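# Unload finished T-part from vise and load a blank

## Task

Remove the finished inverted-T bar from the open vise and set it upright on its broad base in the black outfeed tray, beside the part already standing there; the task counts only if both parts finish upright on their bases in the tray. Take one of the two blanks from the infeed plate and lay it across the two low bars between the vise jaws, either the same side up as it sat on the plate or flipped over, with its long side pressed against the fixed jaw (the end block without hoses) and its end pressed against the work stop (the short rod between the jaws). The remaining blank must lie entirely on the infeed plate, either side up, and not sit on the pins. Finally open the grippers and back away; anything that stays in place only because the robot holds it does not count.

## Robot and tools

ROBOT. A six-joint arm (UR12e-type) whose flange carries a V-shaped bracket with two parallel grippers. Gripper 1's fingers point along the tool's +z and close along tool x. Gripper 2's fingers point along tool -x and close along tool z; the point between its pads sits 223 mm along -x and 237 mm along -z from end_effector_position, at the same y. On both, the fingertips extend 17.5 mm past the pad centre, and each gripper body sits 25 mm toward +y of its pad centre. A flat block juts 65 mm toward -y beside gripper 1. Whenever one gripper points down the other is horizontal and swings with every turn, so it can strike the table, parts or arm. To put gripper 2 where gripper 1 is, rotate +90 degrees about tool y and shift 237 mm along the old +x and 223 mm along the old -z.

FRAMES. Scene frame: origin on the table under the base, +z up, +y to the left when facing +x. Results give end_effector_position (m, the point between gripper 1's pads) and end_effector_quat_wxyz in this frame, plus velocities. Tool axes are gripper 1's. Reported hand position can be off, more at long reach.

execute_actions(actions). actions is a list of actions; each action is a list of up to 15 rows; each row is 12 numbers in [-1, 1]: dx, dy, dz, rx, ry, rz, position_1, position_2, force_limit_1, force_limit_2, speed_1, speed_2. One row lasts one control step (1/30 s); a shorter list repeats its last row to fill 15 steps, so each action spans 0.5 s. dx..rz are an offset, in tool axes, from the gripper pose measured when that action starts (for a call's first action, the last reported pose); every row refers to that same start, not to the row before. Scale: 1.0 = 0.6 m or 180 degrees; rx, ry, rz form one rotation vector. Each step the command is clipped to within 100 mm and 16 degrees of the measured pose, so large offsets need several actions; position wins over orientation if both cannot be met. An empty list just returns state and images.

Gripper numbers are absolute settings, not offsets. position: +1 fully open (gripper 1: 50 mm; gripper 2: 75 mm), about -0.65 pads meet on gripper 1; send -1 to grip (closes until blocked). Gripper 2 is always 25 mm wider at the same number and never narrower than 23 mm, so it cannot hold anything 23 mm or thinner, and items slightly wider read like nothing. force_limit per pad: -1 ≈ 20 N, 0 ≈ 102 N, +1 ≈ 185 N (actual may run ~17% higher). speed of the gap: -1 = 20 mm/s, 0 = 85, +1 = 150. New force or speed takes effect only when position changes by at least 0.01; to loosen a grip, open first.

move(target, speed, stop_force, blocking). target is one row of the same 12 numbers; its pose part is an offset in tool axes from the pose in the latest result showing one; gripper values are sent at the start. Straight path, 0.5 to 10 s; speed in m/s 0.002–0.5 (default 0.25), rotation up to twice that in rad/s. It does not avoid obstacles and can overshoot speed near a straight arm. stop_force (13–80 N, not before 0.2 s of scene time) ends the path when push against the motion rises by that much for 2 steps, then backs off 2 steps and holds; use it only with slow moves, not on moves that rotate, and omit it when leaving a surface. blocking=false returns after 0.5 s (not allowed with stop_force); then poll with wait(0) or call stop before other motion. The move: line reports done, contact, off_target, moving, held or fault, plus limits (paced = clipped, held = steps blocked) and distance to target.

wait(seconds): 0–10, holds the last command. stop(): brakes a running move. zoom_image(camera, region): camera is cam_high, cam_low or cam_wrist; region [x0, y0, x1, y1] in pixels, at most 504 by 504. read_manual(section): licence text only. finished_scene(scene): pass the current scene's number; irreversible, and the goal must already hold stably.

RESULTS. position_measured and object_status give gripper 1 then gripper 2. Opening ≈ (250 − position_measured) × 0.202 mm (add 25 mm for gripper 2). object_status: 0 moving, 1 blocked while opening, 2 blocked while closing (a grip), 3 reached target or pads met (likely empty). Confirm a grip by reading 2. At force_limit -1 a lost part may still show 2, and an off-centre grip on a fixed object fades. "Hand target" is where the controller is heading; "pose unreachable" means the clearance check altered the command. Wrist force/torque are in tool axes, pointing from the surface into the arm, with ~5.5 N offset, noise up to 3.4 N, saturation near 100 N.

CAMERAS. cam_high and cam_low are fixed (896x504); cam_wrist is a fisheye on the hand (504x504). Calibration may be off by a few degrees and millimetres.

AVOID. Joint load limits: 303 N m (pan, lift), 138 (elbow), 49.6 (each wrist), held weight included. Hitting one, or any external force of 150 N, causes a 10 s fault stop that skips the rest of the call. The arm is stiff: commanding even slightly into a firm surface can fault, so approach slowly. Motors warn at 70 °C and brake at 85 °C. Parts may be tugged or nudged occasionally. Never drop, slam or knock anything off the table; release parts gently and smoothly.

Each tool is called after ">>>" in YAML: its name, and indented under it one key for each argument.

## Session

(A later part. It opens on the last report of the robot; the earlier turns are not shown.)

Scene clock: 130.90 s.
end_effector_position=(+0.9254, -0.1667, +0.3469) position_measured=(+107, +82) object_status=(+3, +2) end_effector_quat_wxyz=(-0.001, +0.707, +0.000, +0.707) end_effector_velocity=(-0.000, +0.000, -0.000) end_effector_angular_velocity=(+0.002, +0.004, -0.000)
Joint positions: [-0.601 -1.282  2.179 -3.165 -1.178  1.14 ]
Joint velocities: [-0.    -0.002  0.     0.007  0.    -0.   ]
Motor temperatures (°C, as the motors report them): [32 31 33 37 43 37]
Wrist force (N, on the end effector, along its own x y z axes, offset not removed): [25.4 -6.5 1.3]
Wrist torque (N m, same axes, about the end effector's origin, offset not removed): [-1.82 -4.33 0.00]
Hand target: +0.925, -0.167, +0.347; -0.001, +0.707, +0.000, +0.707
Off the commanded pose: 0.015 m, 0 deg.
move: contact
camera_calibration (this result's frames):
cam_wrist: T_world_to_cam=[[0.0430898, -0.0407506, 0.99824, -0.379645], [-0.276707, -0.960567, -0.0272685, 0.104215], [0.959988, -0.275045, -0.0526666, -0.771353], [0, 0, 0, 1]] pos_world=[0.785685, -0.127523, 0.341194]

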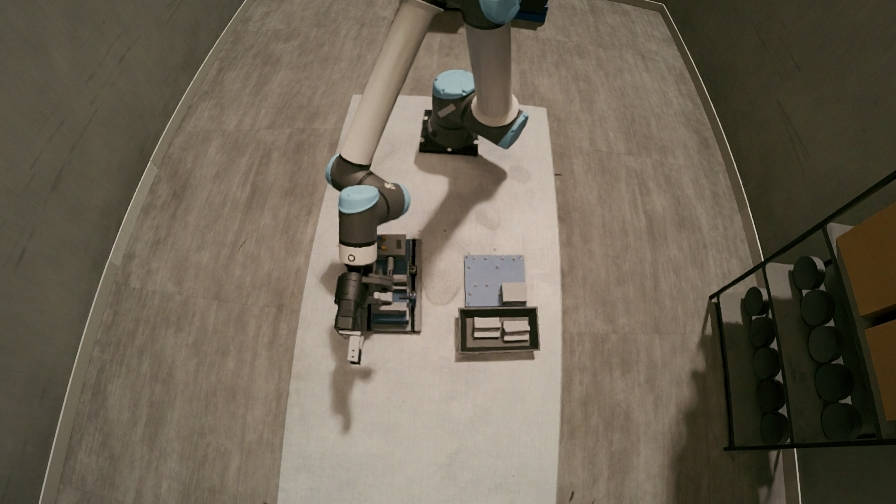

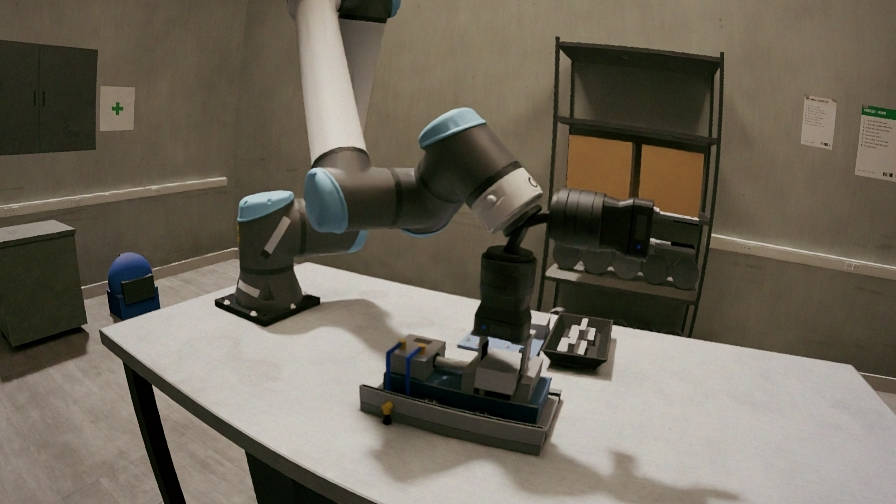

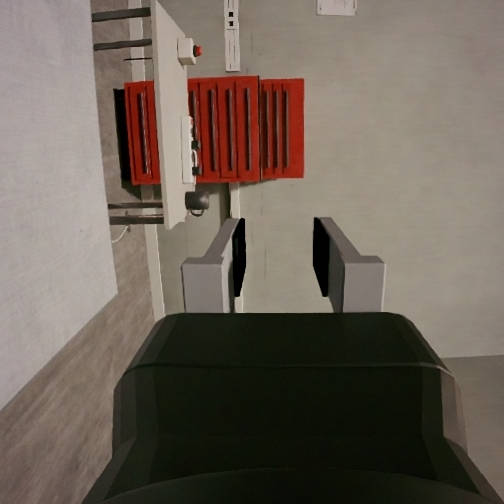

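>>> move:
  target: [0.002,0,0,0,0,0,0.3,-1,0,0,0,0]
  speed: 0.01

>>> move:
  target: [0,0,0.02,0,0,0,0.3,-1,0,0,0,0]
  speed: 0.004
  stop_force: 15

>>> move:
  target: [0,-0.05,0,0,0,0,0.3,-1,0,0,0,0]
  speed: 0.004
  stop_force: 20

>>> zoom_image:
  camera: "cam_low"
  region: [420, 250, 620, 430]

Scene clock: 141.43 s.
end_effector_position=(+0.9254, -0.1667, +0.3480) position_measured=(+107, +82) object_status=(+3, +2) end_effector_quat_wxyz=(-0.001, +0.707, +0.000, +0.707) end_effector_velocity=(-0.000, +0.000, -0.001) end_effector_angular_velocity=(+0.002, +0.002, -0.000)
Joint positions: [-0.601 -1.283  2.178 -3.163 -1.178  1.14 ]
Joint velocities: [-0.     0.     0.001  0.002  0.     0.   ]
Motor temperatures (°C, as the motors report them): [32 31 33 37 43 37]
Wrist force (N, on the end effector, along its own x y z axes, offset not removed): [-6.0 -4.1 -3.0]
Wrist torque (N m, same axes, about the end effector's origin, offset not removed): [-1.15 1.73 -0.14]
Hand target: +0.925, -0.167, +0.348; -0.001, +0.707, +0.000, +0.707
Off the commanded pose: 0.000 m, 0 deg.
move: done
camera_calibration (this result's frames):
cam_wrist: T_world_to_cam=[[0.0431809, -0.0407622, 0.998235, -0.380822], [-0.276752, -0.960555, -0.0272521, 0.10426], [0.959971, -0.275086, -0.0527586, -0.77125], [0, 0, 0, 1]] pos_world=[0.785676, -0.127536, 0.342301]

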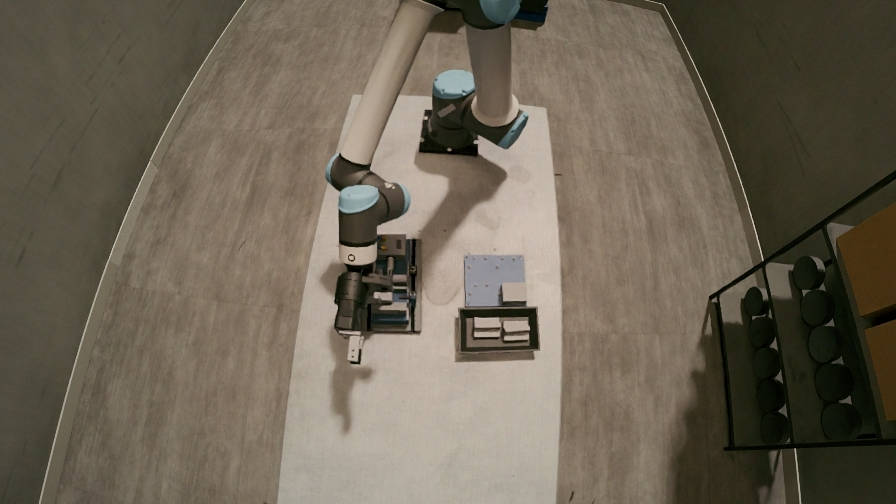

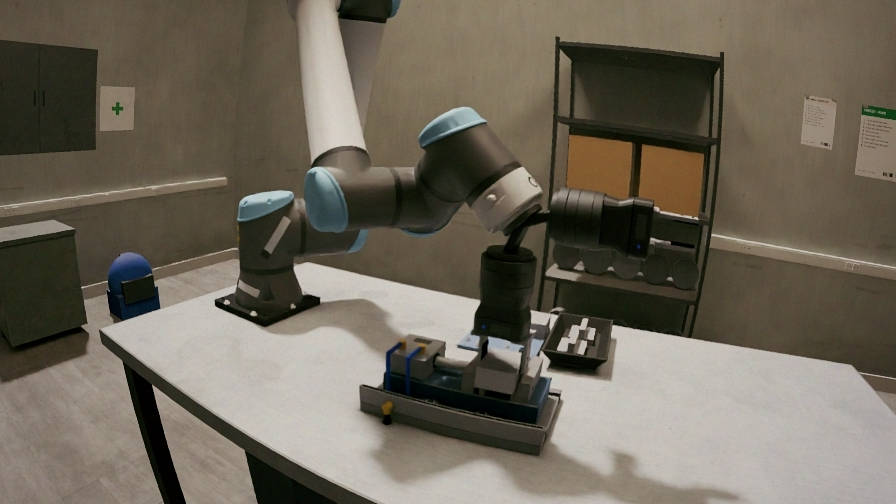

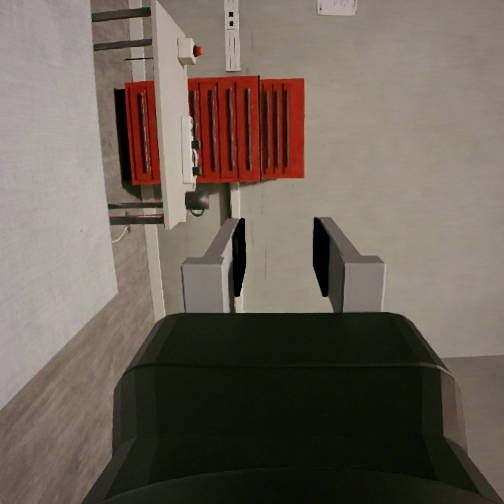

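Scene clock: 142.30 s.
end_effector_position=(+0.9274, -0.1667, +0.3478) position_measured=(+107, +82) object_status=(+3, +2) end_effector_quat_wxyz=(-0.001, +0.707, +0.000, +0.707) end_effector_velocity=(-0.001, -0.000, +0.001) end_effector_angular_velocity=(-0.001, -0.000, -0.001)
Joint positions: [-0.599 -1.281  2.175 -3.162 -1.179  1.142]
Joint velocities: [-0.001 -0.002  0.002 -0.    -0.    -0.   ]
Motor temperatures (°C, as the motors report them): [32 31 33 37 43 37]
Wrist force (N, on the end effector, along its own x y z axes, offset not removed): [-1.5 8.8 -28.5]
Wrist torque (N m, same axes, about the end effector's origin, offset not removed): [2.98 -7.08 -1.90]
Hand target: +0.927, -0.167, +0.348; -0.001, +0.707, +0.000, +0.707
Off the commanded pose: 0.010 m, 0 deg.
move: contact
camera_calibration (this result's frames):
cam_wrist: T_world_to_cam=[[0.0436694, -0.0408816, 0.998209, -0.381127], [-0.276875, -0.96052, -0.0272254, 0.104915], [0.959913, -0.27519, -0.0532644, -0.772973], [0, 0, 0, 1]] pos_world=[0.787679, -0.127522, 0.342129]

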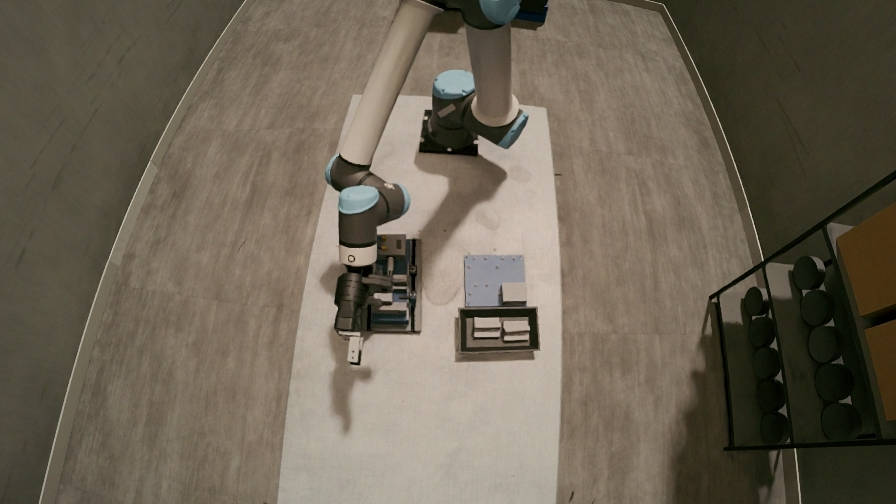

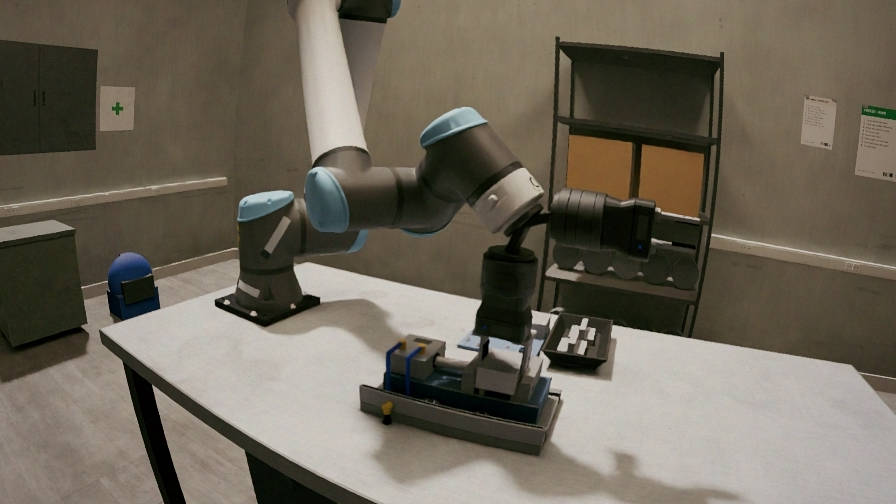

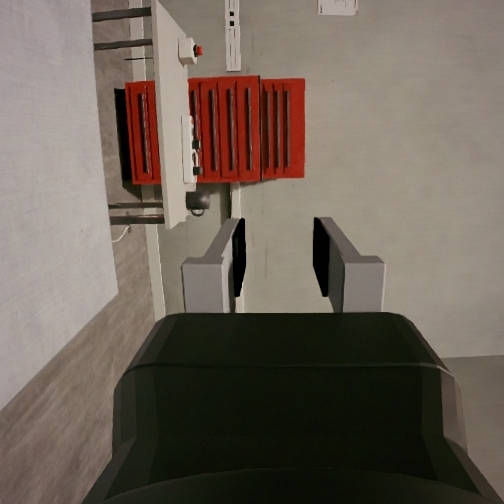

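Scene clock: 145.00 s.
end_effector_position=(+0.9273, -0.1574, +0.3478) position_measured=(+107, +82) object_status=(+3, +2) end_effector_quat_wxyz=(-0.001, +0.707, +0.000, +0.707) end_effector_velocity=(-0.000, -0.001, -0.001) end_effector_angular_velocity=(+0.001, +0.000, +0.001)
Joint positions: [-0.586 -1.283  2.18  -3.168 -1.188  1.152]
Joint velocities: [-0.002  0.001  0.     0.001  0.003 -0.002]
Motor temperatures (°C, as the motors report them): [32 31 33 37 43 37]
Wrist force (N, on the end effector, along its own x y z axes, offset not removed): [16.4 20.6 -65.5]
Wrist torque (N m, same axes, about the end effector's origin, offset not removed): [6.86 -14.39 -5.68]
Hand target: +0.927, -0.158, +0.348; -0.001, +0.707, +0.000, +0.707
Off the commanded pose: 0.021 m, 0 deg.
move: contact
camera_calibration (this result's frames):
cam_wrist: T_world_to_cam=[[0.0436859, -0.0409177, 0.998207, -0.380745], [-0.277026, -0.960476, -0.0272472, 0.114035], [0.959869, -0.275339, -0.0532946, -0.770302], [0, 0, 0, 1]] pos_world=[0.787613, -0.118145, 0.342117]

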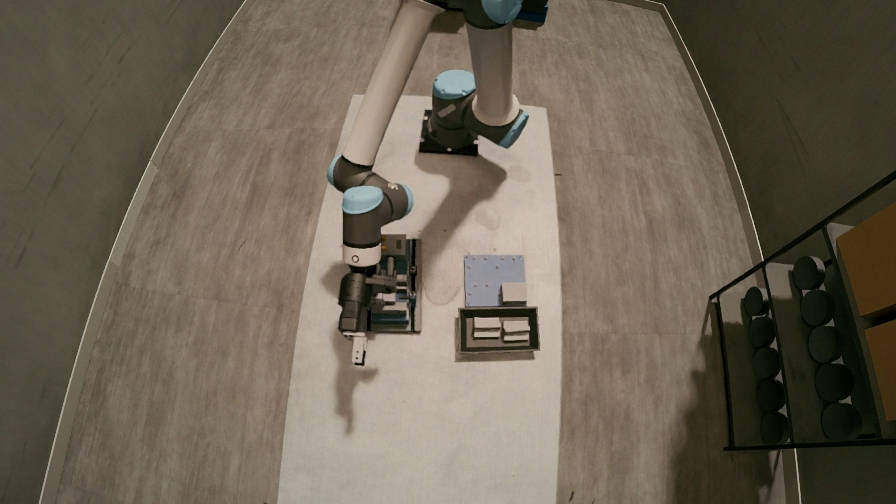

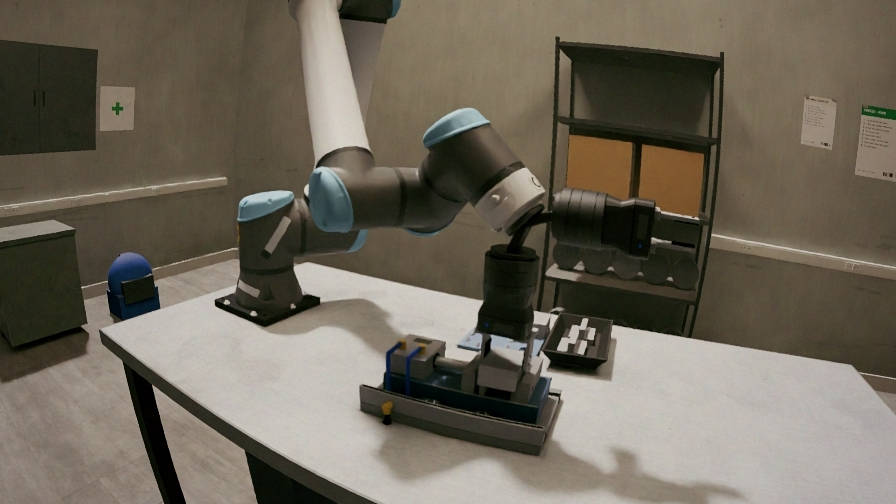

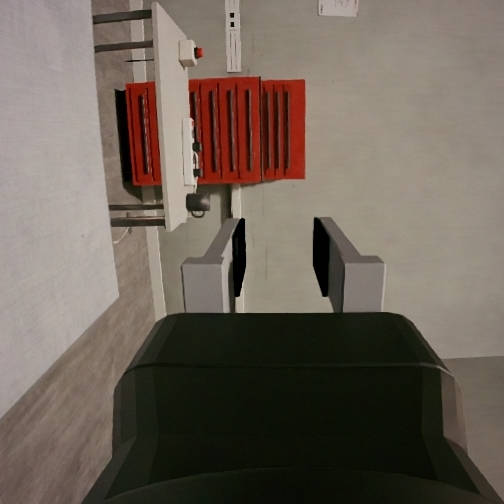

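Region (420, 250, 620, 430) of cam_low's 896x504 image, scaled by 2.520, with more detail than that image has; it fills the top 454 rows of this view, and the rest is white.

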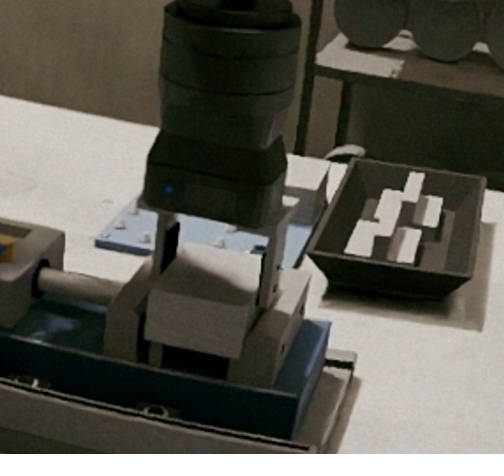

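>>> execute_actions:
  actions:
    - [[0,0,-0.001,0,0,0,0.3,1,0,0,0,0]]
    - [[0,0,0,0,0,0,0.3,1,0,0,0,0]]

>>> move:
  target: [0.25,0.2,0,0,0,0,0.3,1,0,0,0,0]
  speed: 0.15

>>> zoom_image:
  camera: "cam_low"
  region: [420, 280, 620, 430]

>>> zoom_image:
  camera: "cam_high"
  region: [340, 240, 440, 340]

Scene clock: 149.83 s.
end_effector_position=(+0.9268, -0.1574, +0.3478) position_measured=(+107, +3) object_status=(+3, +3) end_effector_quat_wxyz=(-0.001, +0.707, +0.000, +0.707) end_effector_velocity=(+0.000, -0.000, -0.000) end_effector_angular_velocity=(+0.000, -0.000, -0.000)
Joint positions: [-0.587 -1.284  2.181 -3.169 -1.187  1.152]
Joint velocities: [-0.     0.001 -0.    -0.    -0.     0.001]
Motor temperatures (°C, as the motors report them): [32 31 33 37 43 37]
Wrist force (N, on the end effector, along its own x y z axes, offset not removed): [-2.6 -3.1 -0.8]
Wrist torque (N m, same axes, about the end effector's origin, offset not removed): [-0.95 0.68 -0.28]
Hand target: +0.927, -0.157, +0.348; -0.001, +0.707, +0.000, +0.707
Off the commanded pose: 0.000 m, 0 deg.
camera_calibration (this result's frames):
cam_wrist: T_world_to_cam=[[0.0434655, -0.0408001, 0.998221, -0.380579], [-0.276991, -0.960487, -0.0271968, 0.113823], [0.959889, -0.275317, -0.0530493, -0.769889], [0, 0, 0, 1]] pos_world=[0.787078, -0.118165, 0.342156]

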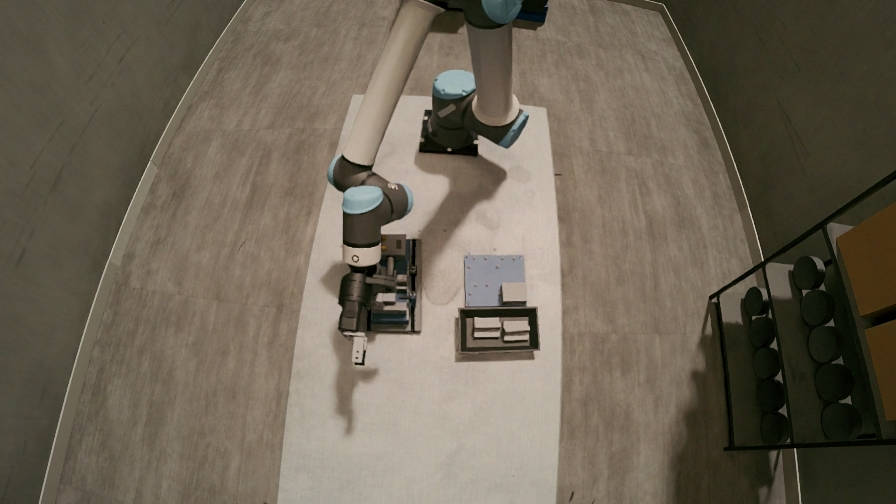

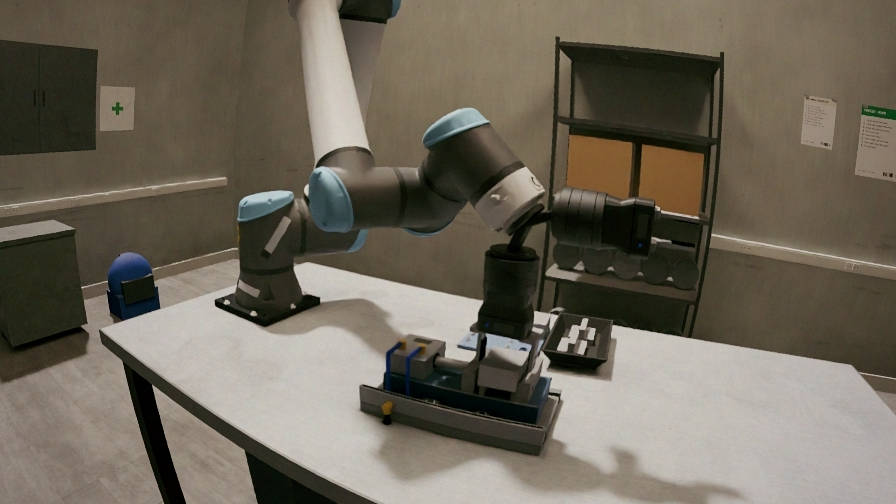

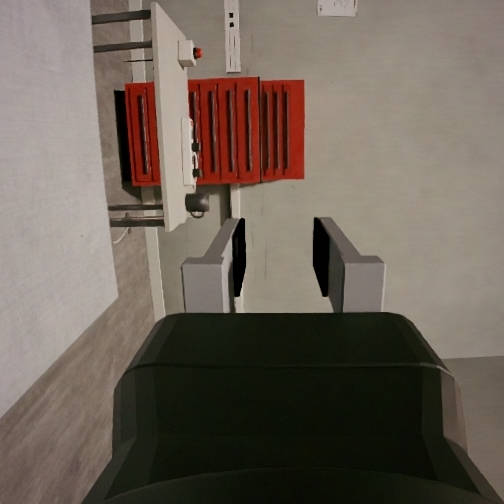

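Scene clock: 151.67 s.
end_effector_position=(+0.9270, -0.2772, +0.4976) position_measured=(+107, +3) object_status=(+3, +3) end_effector_quat_wxyz=(-0.001, +0.707, +0.000, +0.707) end_effector_velocity=(+0.000, -0.001, +0.001) end_effector_angular_velocity=(+0.001, +0.001, +0.001)
Joint positions: [-0.736 -1.421  1.994 -2.791 -1.094  1.024]
Joint velocities: [-0.001 -0.001 -0.003  0.006  0.001 -0.002]
Motor temperatures (°C, as the motors report them): [32 31 33 37 43 37]
Wrist force (N, on the end effector, along its own x y z axes, offset not removed): [-0.4 -1.6 3.5]
Wrist torque (N m, same axes, about the end effector's origin, offset not removed): [-0.44 0.25 -0.34]
Hand target: +0.927, -0.277, +0.498; -0.001, +0.707, +0.000, +0.707
Off the commanded pose: 0.000 m, 0 deg.
move: done
camera_calibration (this result's frames):
cam_wrist: T_world_to_cam=[[0.0434425, -0.040726, 0.998225, -0.53491], [-0.27705, -0.960472, -0.0271286, 0.00287961], [0.959873, -0.27538, -0.0530085, -0.795204], [0, 0, 0, 1]] pos_world=[0.78733, -0.238002, 0.491886]

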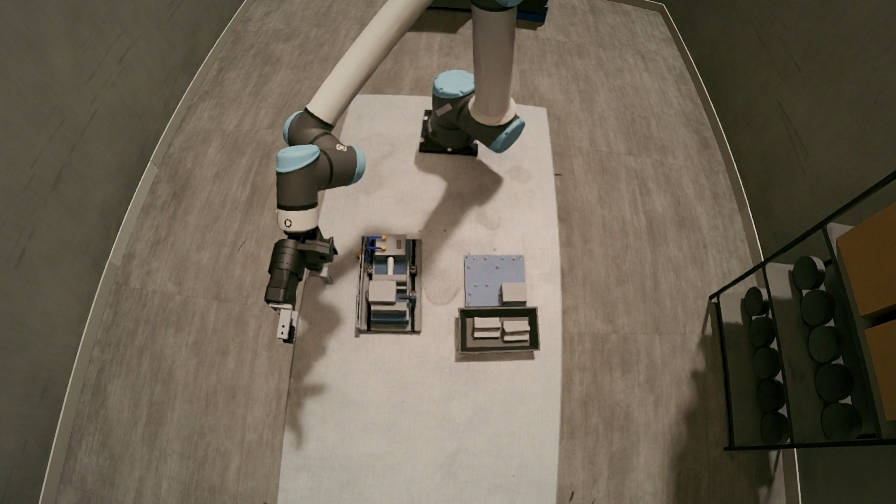

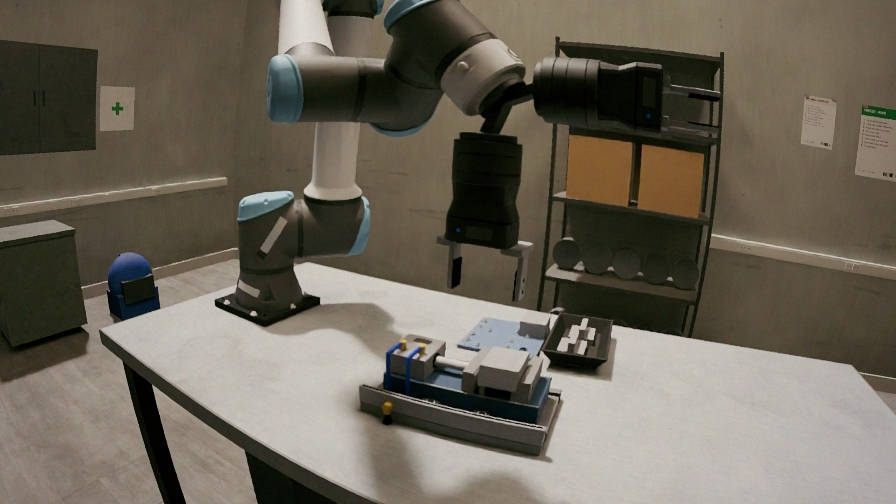

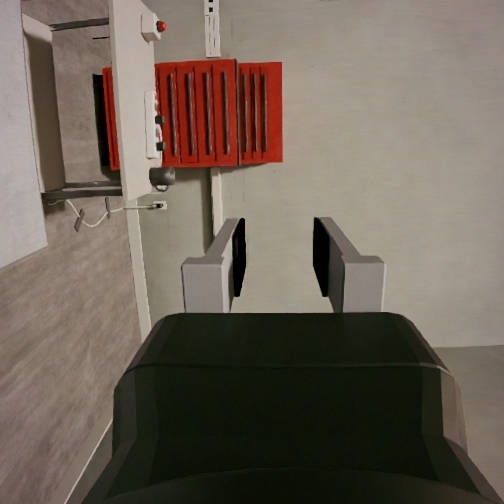

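Region (420, 280, 620, 430) of cam_low's 896x504 image, scaled by 2.520, with more detail than that image has; it fills the top 378 rows of this view, and the rest is white.

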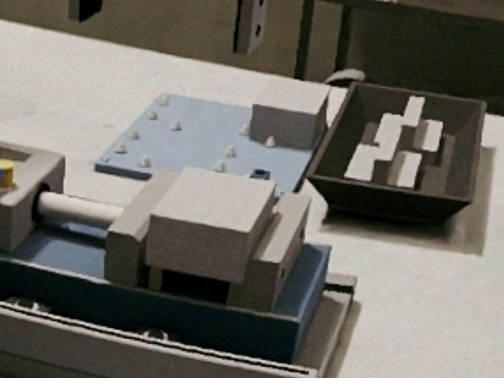

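Region (340, 240, 440, 340) of cam_high's 896x504 image, scaled by 5.040, with more detail than that image has.

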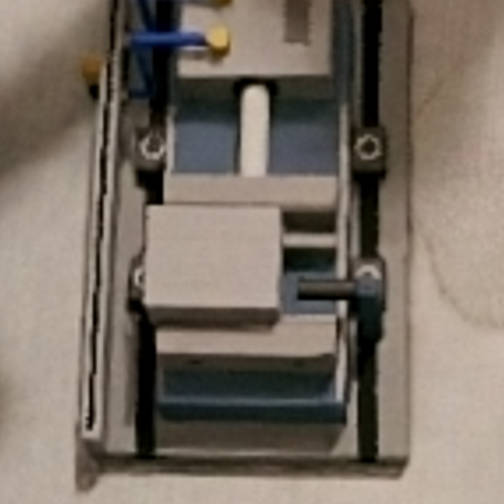

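>>> move:
  target: [-0.15,-0.07,-0.003,0,0,0,0.3,-1,0,0,0,0]

>>> move:
  target: [-0.099,0,0,0,0,0,0.3,-1,0,0,0,0]
  speed: 0.06
  stop_force: 20

>>> zoom_image:
  camera: "cam_low"
  region: [400, 250, 620, 430]

Scene clock: 161.13 s.
end_effector_position=(+0.9251, -0.2353, +0.4079) position_measured=(+107, +260) object_status=(+3, +3) end_effector_quat_wxyz=(-0.001, +0.707, +0.000, +0.707) end_effector_velocity=(+0.000, +0.001, -0.002) end_effector_angular_velocity=(+0.000, -0.001, -0.001)
Joint positions: [-0.688 -1.344  2.101 -2.994 -1.123  1.066]
Joint velocities: [ 0.001  0.003  0.002 -0.007 -0.001  0.002]
Motor temperatures (°C, as the motors report them): [32 31 33 37 43 37]
Wrist force (N, on the end effector, along its own x y z axes, offset not removed): [-5.0 0.1 -1.4]
Wrist torque (N m, same axes, about the end effector's origin, offset not removed): [0.02 1.35 -0.23]
Hand target: +0.925, -0.235, +0.408; -0.001, +0.707, +0.000, +0.707
Off the commanded pose: 0.000 m, 0 deg.
move: done
camera_calibration (this result's frames):
cam_wrist: T_world_to_cam=[[0.043493, -0.0407376, 0.998223, -0.443604], [-0.276989, -0.96049, -0.0271292, 0.0401238], [0.959888, -0.275317, -0.0530584, -0.786563], [0, 0, 0, 1]] pos_world=[0.78542, -0.196087, 0.40217]

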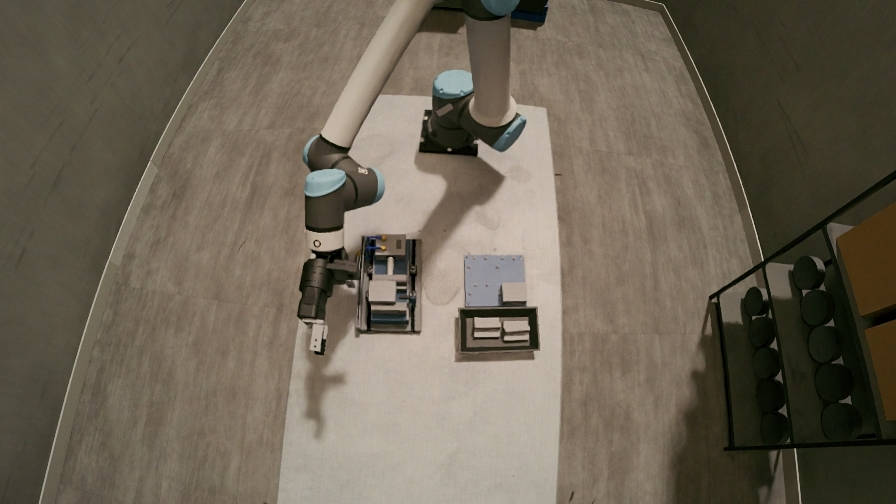

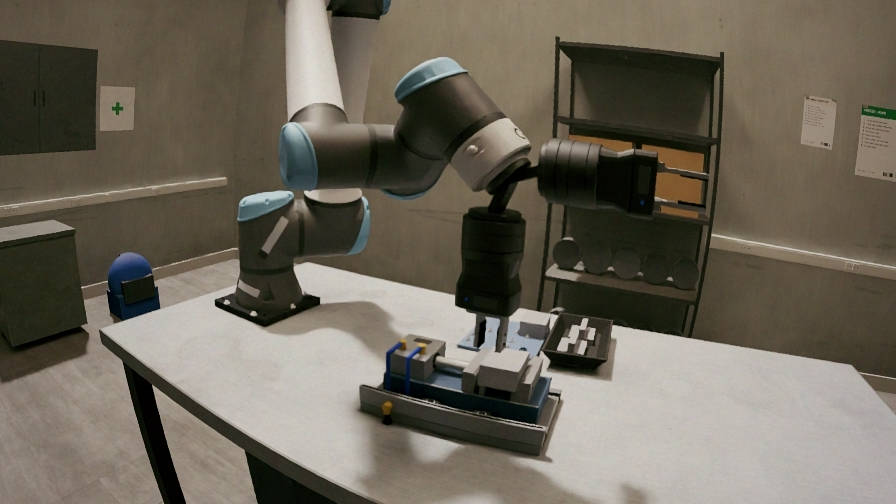

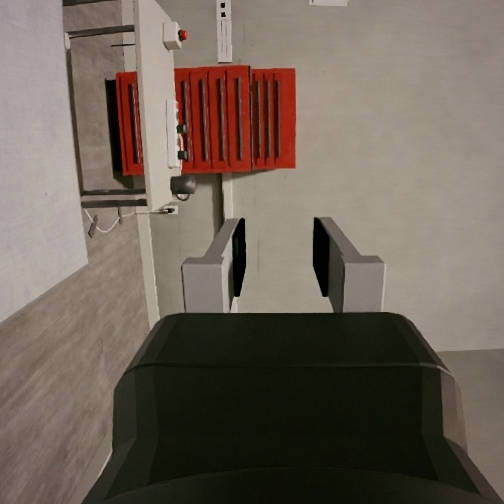

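Scene clock: 162.53 s.
end_effector_position=(+0.9251, -0.2353, +0.3487) position_measured=(+107, +260) object_status=(+3, +3) end_effector_quat_wxyz=(-0.001, +0.707, +0.000, +0.707) end_effector_velocity=(+0.000, +0.000, +0.000) end_effector_angular_velocity=(-0.002, -0.003, -0.000)
Joint positions: [-0.689 -1.262  2.136 -3.111 -1.123  1.065]
Joint velocities: [ 0.     0.001  0.001 -0.005  0.     0.   ]
Motor temperatures (°C, as the motors report them): [32 31 33 37 43 37]
Wrist force (N, on the end effector, along its own x y z axes, offset not removed): [-0.2 0.3 0.5]
Wrist torque (N m, same axes, about the end effector's origin, offset not removed): [-0.03 0.39 -0.47]
Hand target: +0.925, -0.235, +0.349; -0.001, +0.707, +0.000, +0.707
Off the commanded pose: 0.000 m, 0 deg.
move: done
camera_calibration (this result's frames):
cam_wrist: T_world_to_cam=[[0.0435319, -0.0406009, 0.998227, -0.384588], [-0.276869, -0.960529, -0.0269936, 0.0383619], [0.959921, -0.275203, -0.0530548, -0.789676], [0, 0, 0, 1]] pos_world=[0.785389, -0.196088, 0.343045]

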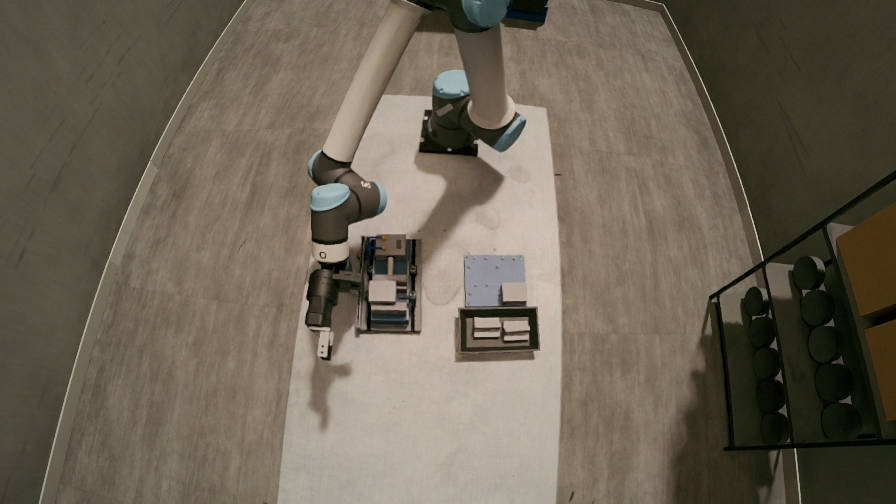

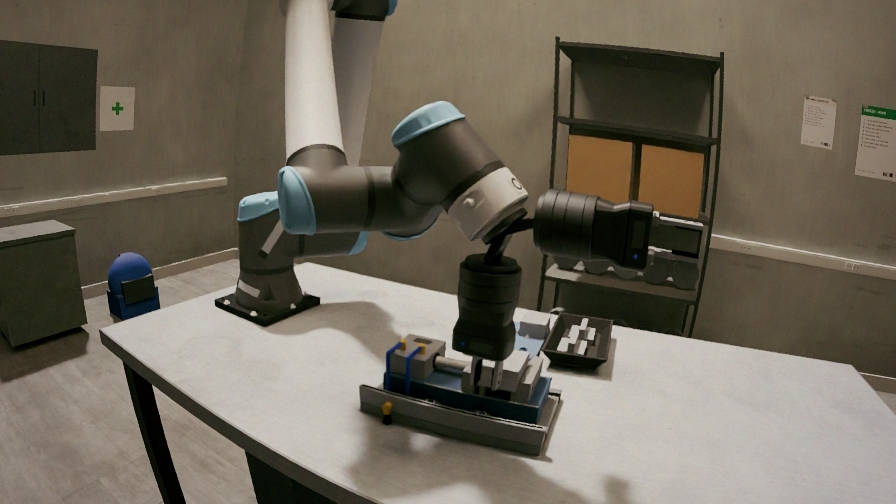

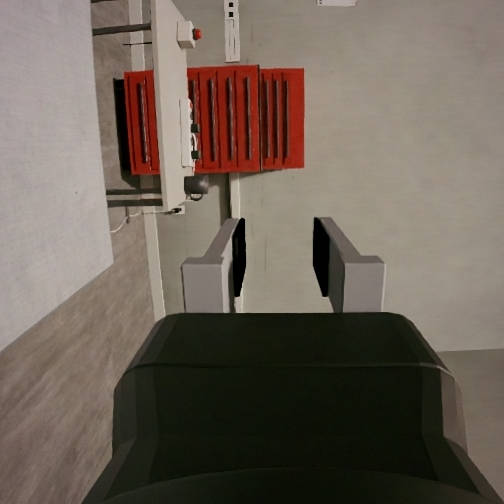

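Region (400, 250, 620, 430) of cam_low's 896x504 image, scaled by 2.291, with more detail than that image has; it fills the top 412 rows of this view, and the rest is white.

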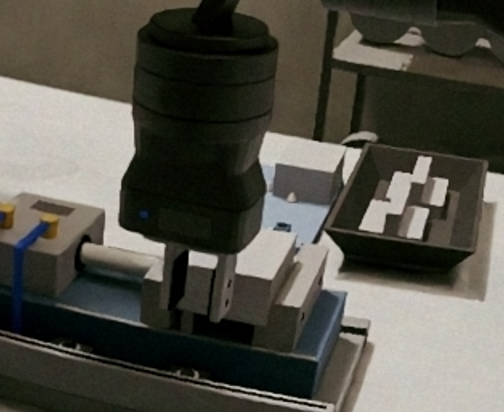

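Push +y, with a slight +x bias.

>>> move:
  target: [0,-0.1,0.004,0,0,0,0.3,-1,0,0,0,0]
  speed: 0.007
  stop_force: 20

>>> zoom_image:
  camera: "cam_high"
  region: [340, 240, 440, 340]

Scene clock: 170.27 s.
end_effector_position=(+0.9265, -0.1963, +0.3489) position_measured=(+107, +260) object_status=(+3, +3) end_effector_quat_wxyz=(-0.000, +0.707, +0.000, +0.707) end_effector_velocity=(-0.001, -0.001, -0.000) end_effector_angular_velocity=(+0.003, -0.000, +0.001)
Joint positions: [-0.638 -1.274  2.159 -3.14  -1.154  1.108]
Joint velocities: [-0.003  0.     0.     0.002  0.004 -0.002]
Motor temperatures (°C, as the motors report them): [32 31 34 37 43 37]
Wrist force (N, on the end effector, along its own x y z axes, offset not removed): [-4.2 28.9 -9.0]
Wrist torque (N m, same axes, about the end effector's origin, offset not removed): [7.37 -0.71 -6.61]
Hand target: +0.927, -0.197, +0.349; -0.000, +0.707, +0.000, +0.707
Off the commanded pose: 0.021 m, 0 deg.
move: contact
camera_calibration (this result's frames):
cam_wrist: T_world_to_cam=[[0.0431105, -0.0402336, 0.99826, -0.382779], [-0.277014, -0.960494, -0.0267485, 0.0762819], [0.959898, -0.275378, -0.0525526, -0.780502], [0, 0, 0, 1]] pos_world=[0.786836, -0.157066, 0.343135]

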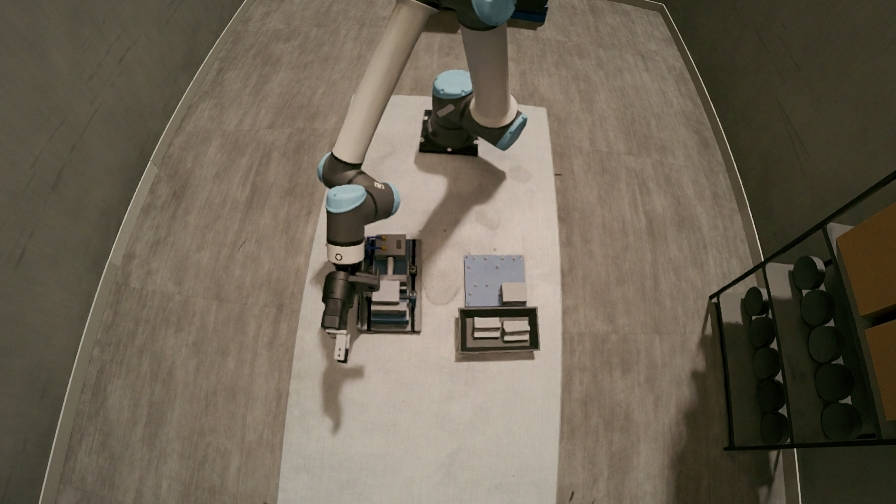

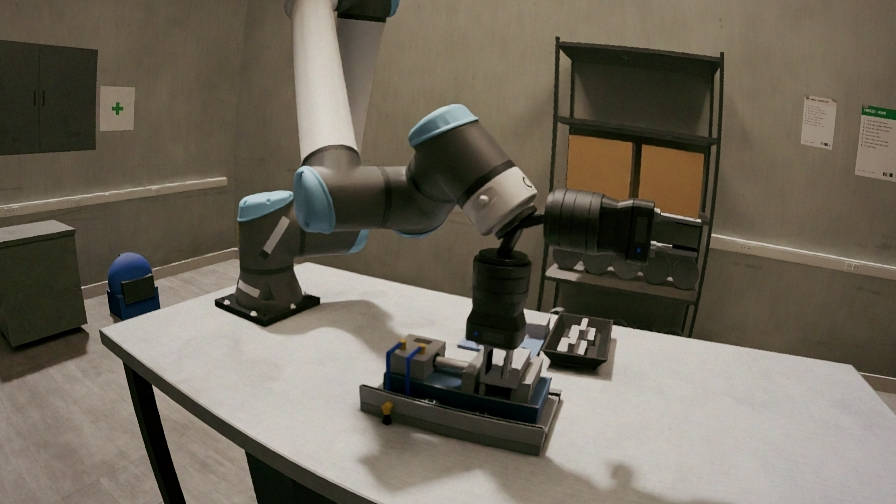

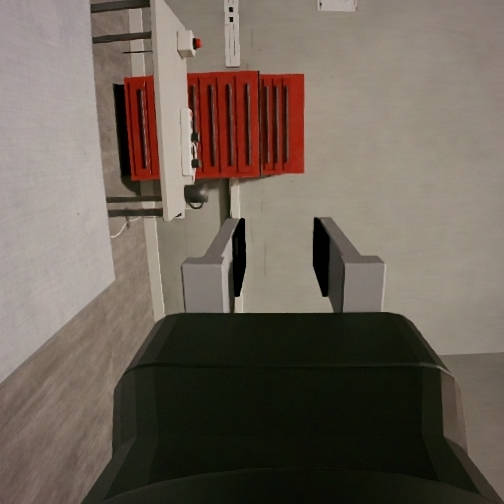

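Region (340, 240, 440, 340) of cam_high's 896x504 image, scaled by 5.040, with more detail than that image has.

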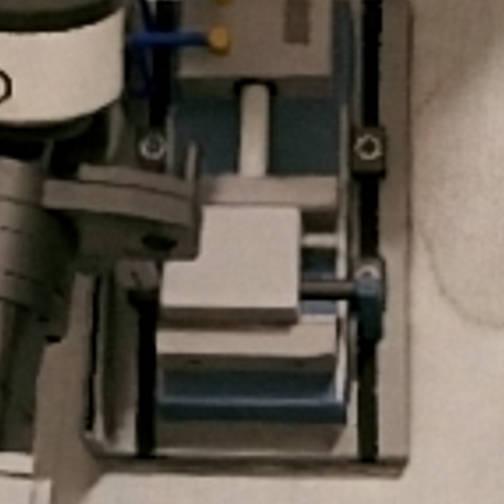

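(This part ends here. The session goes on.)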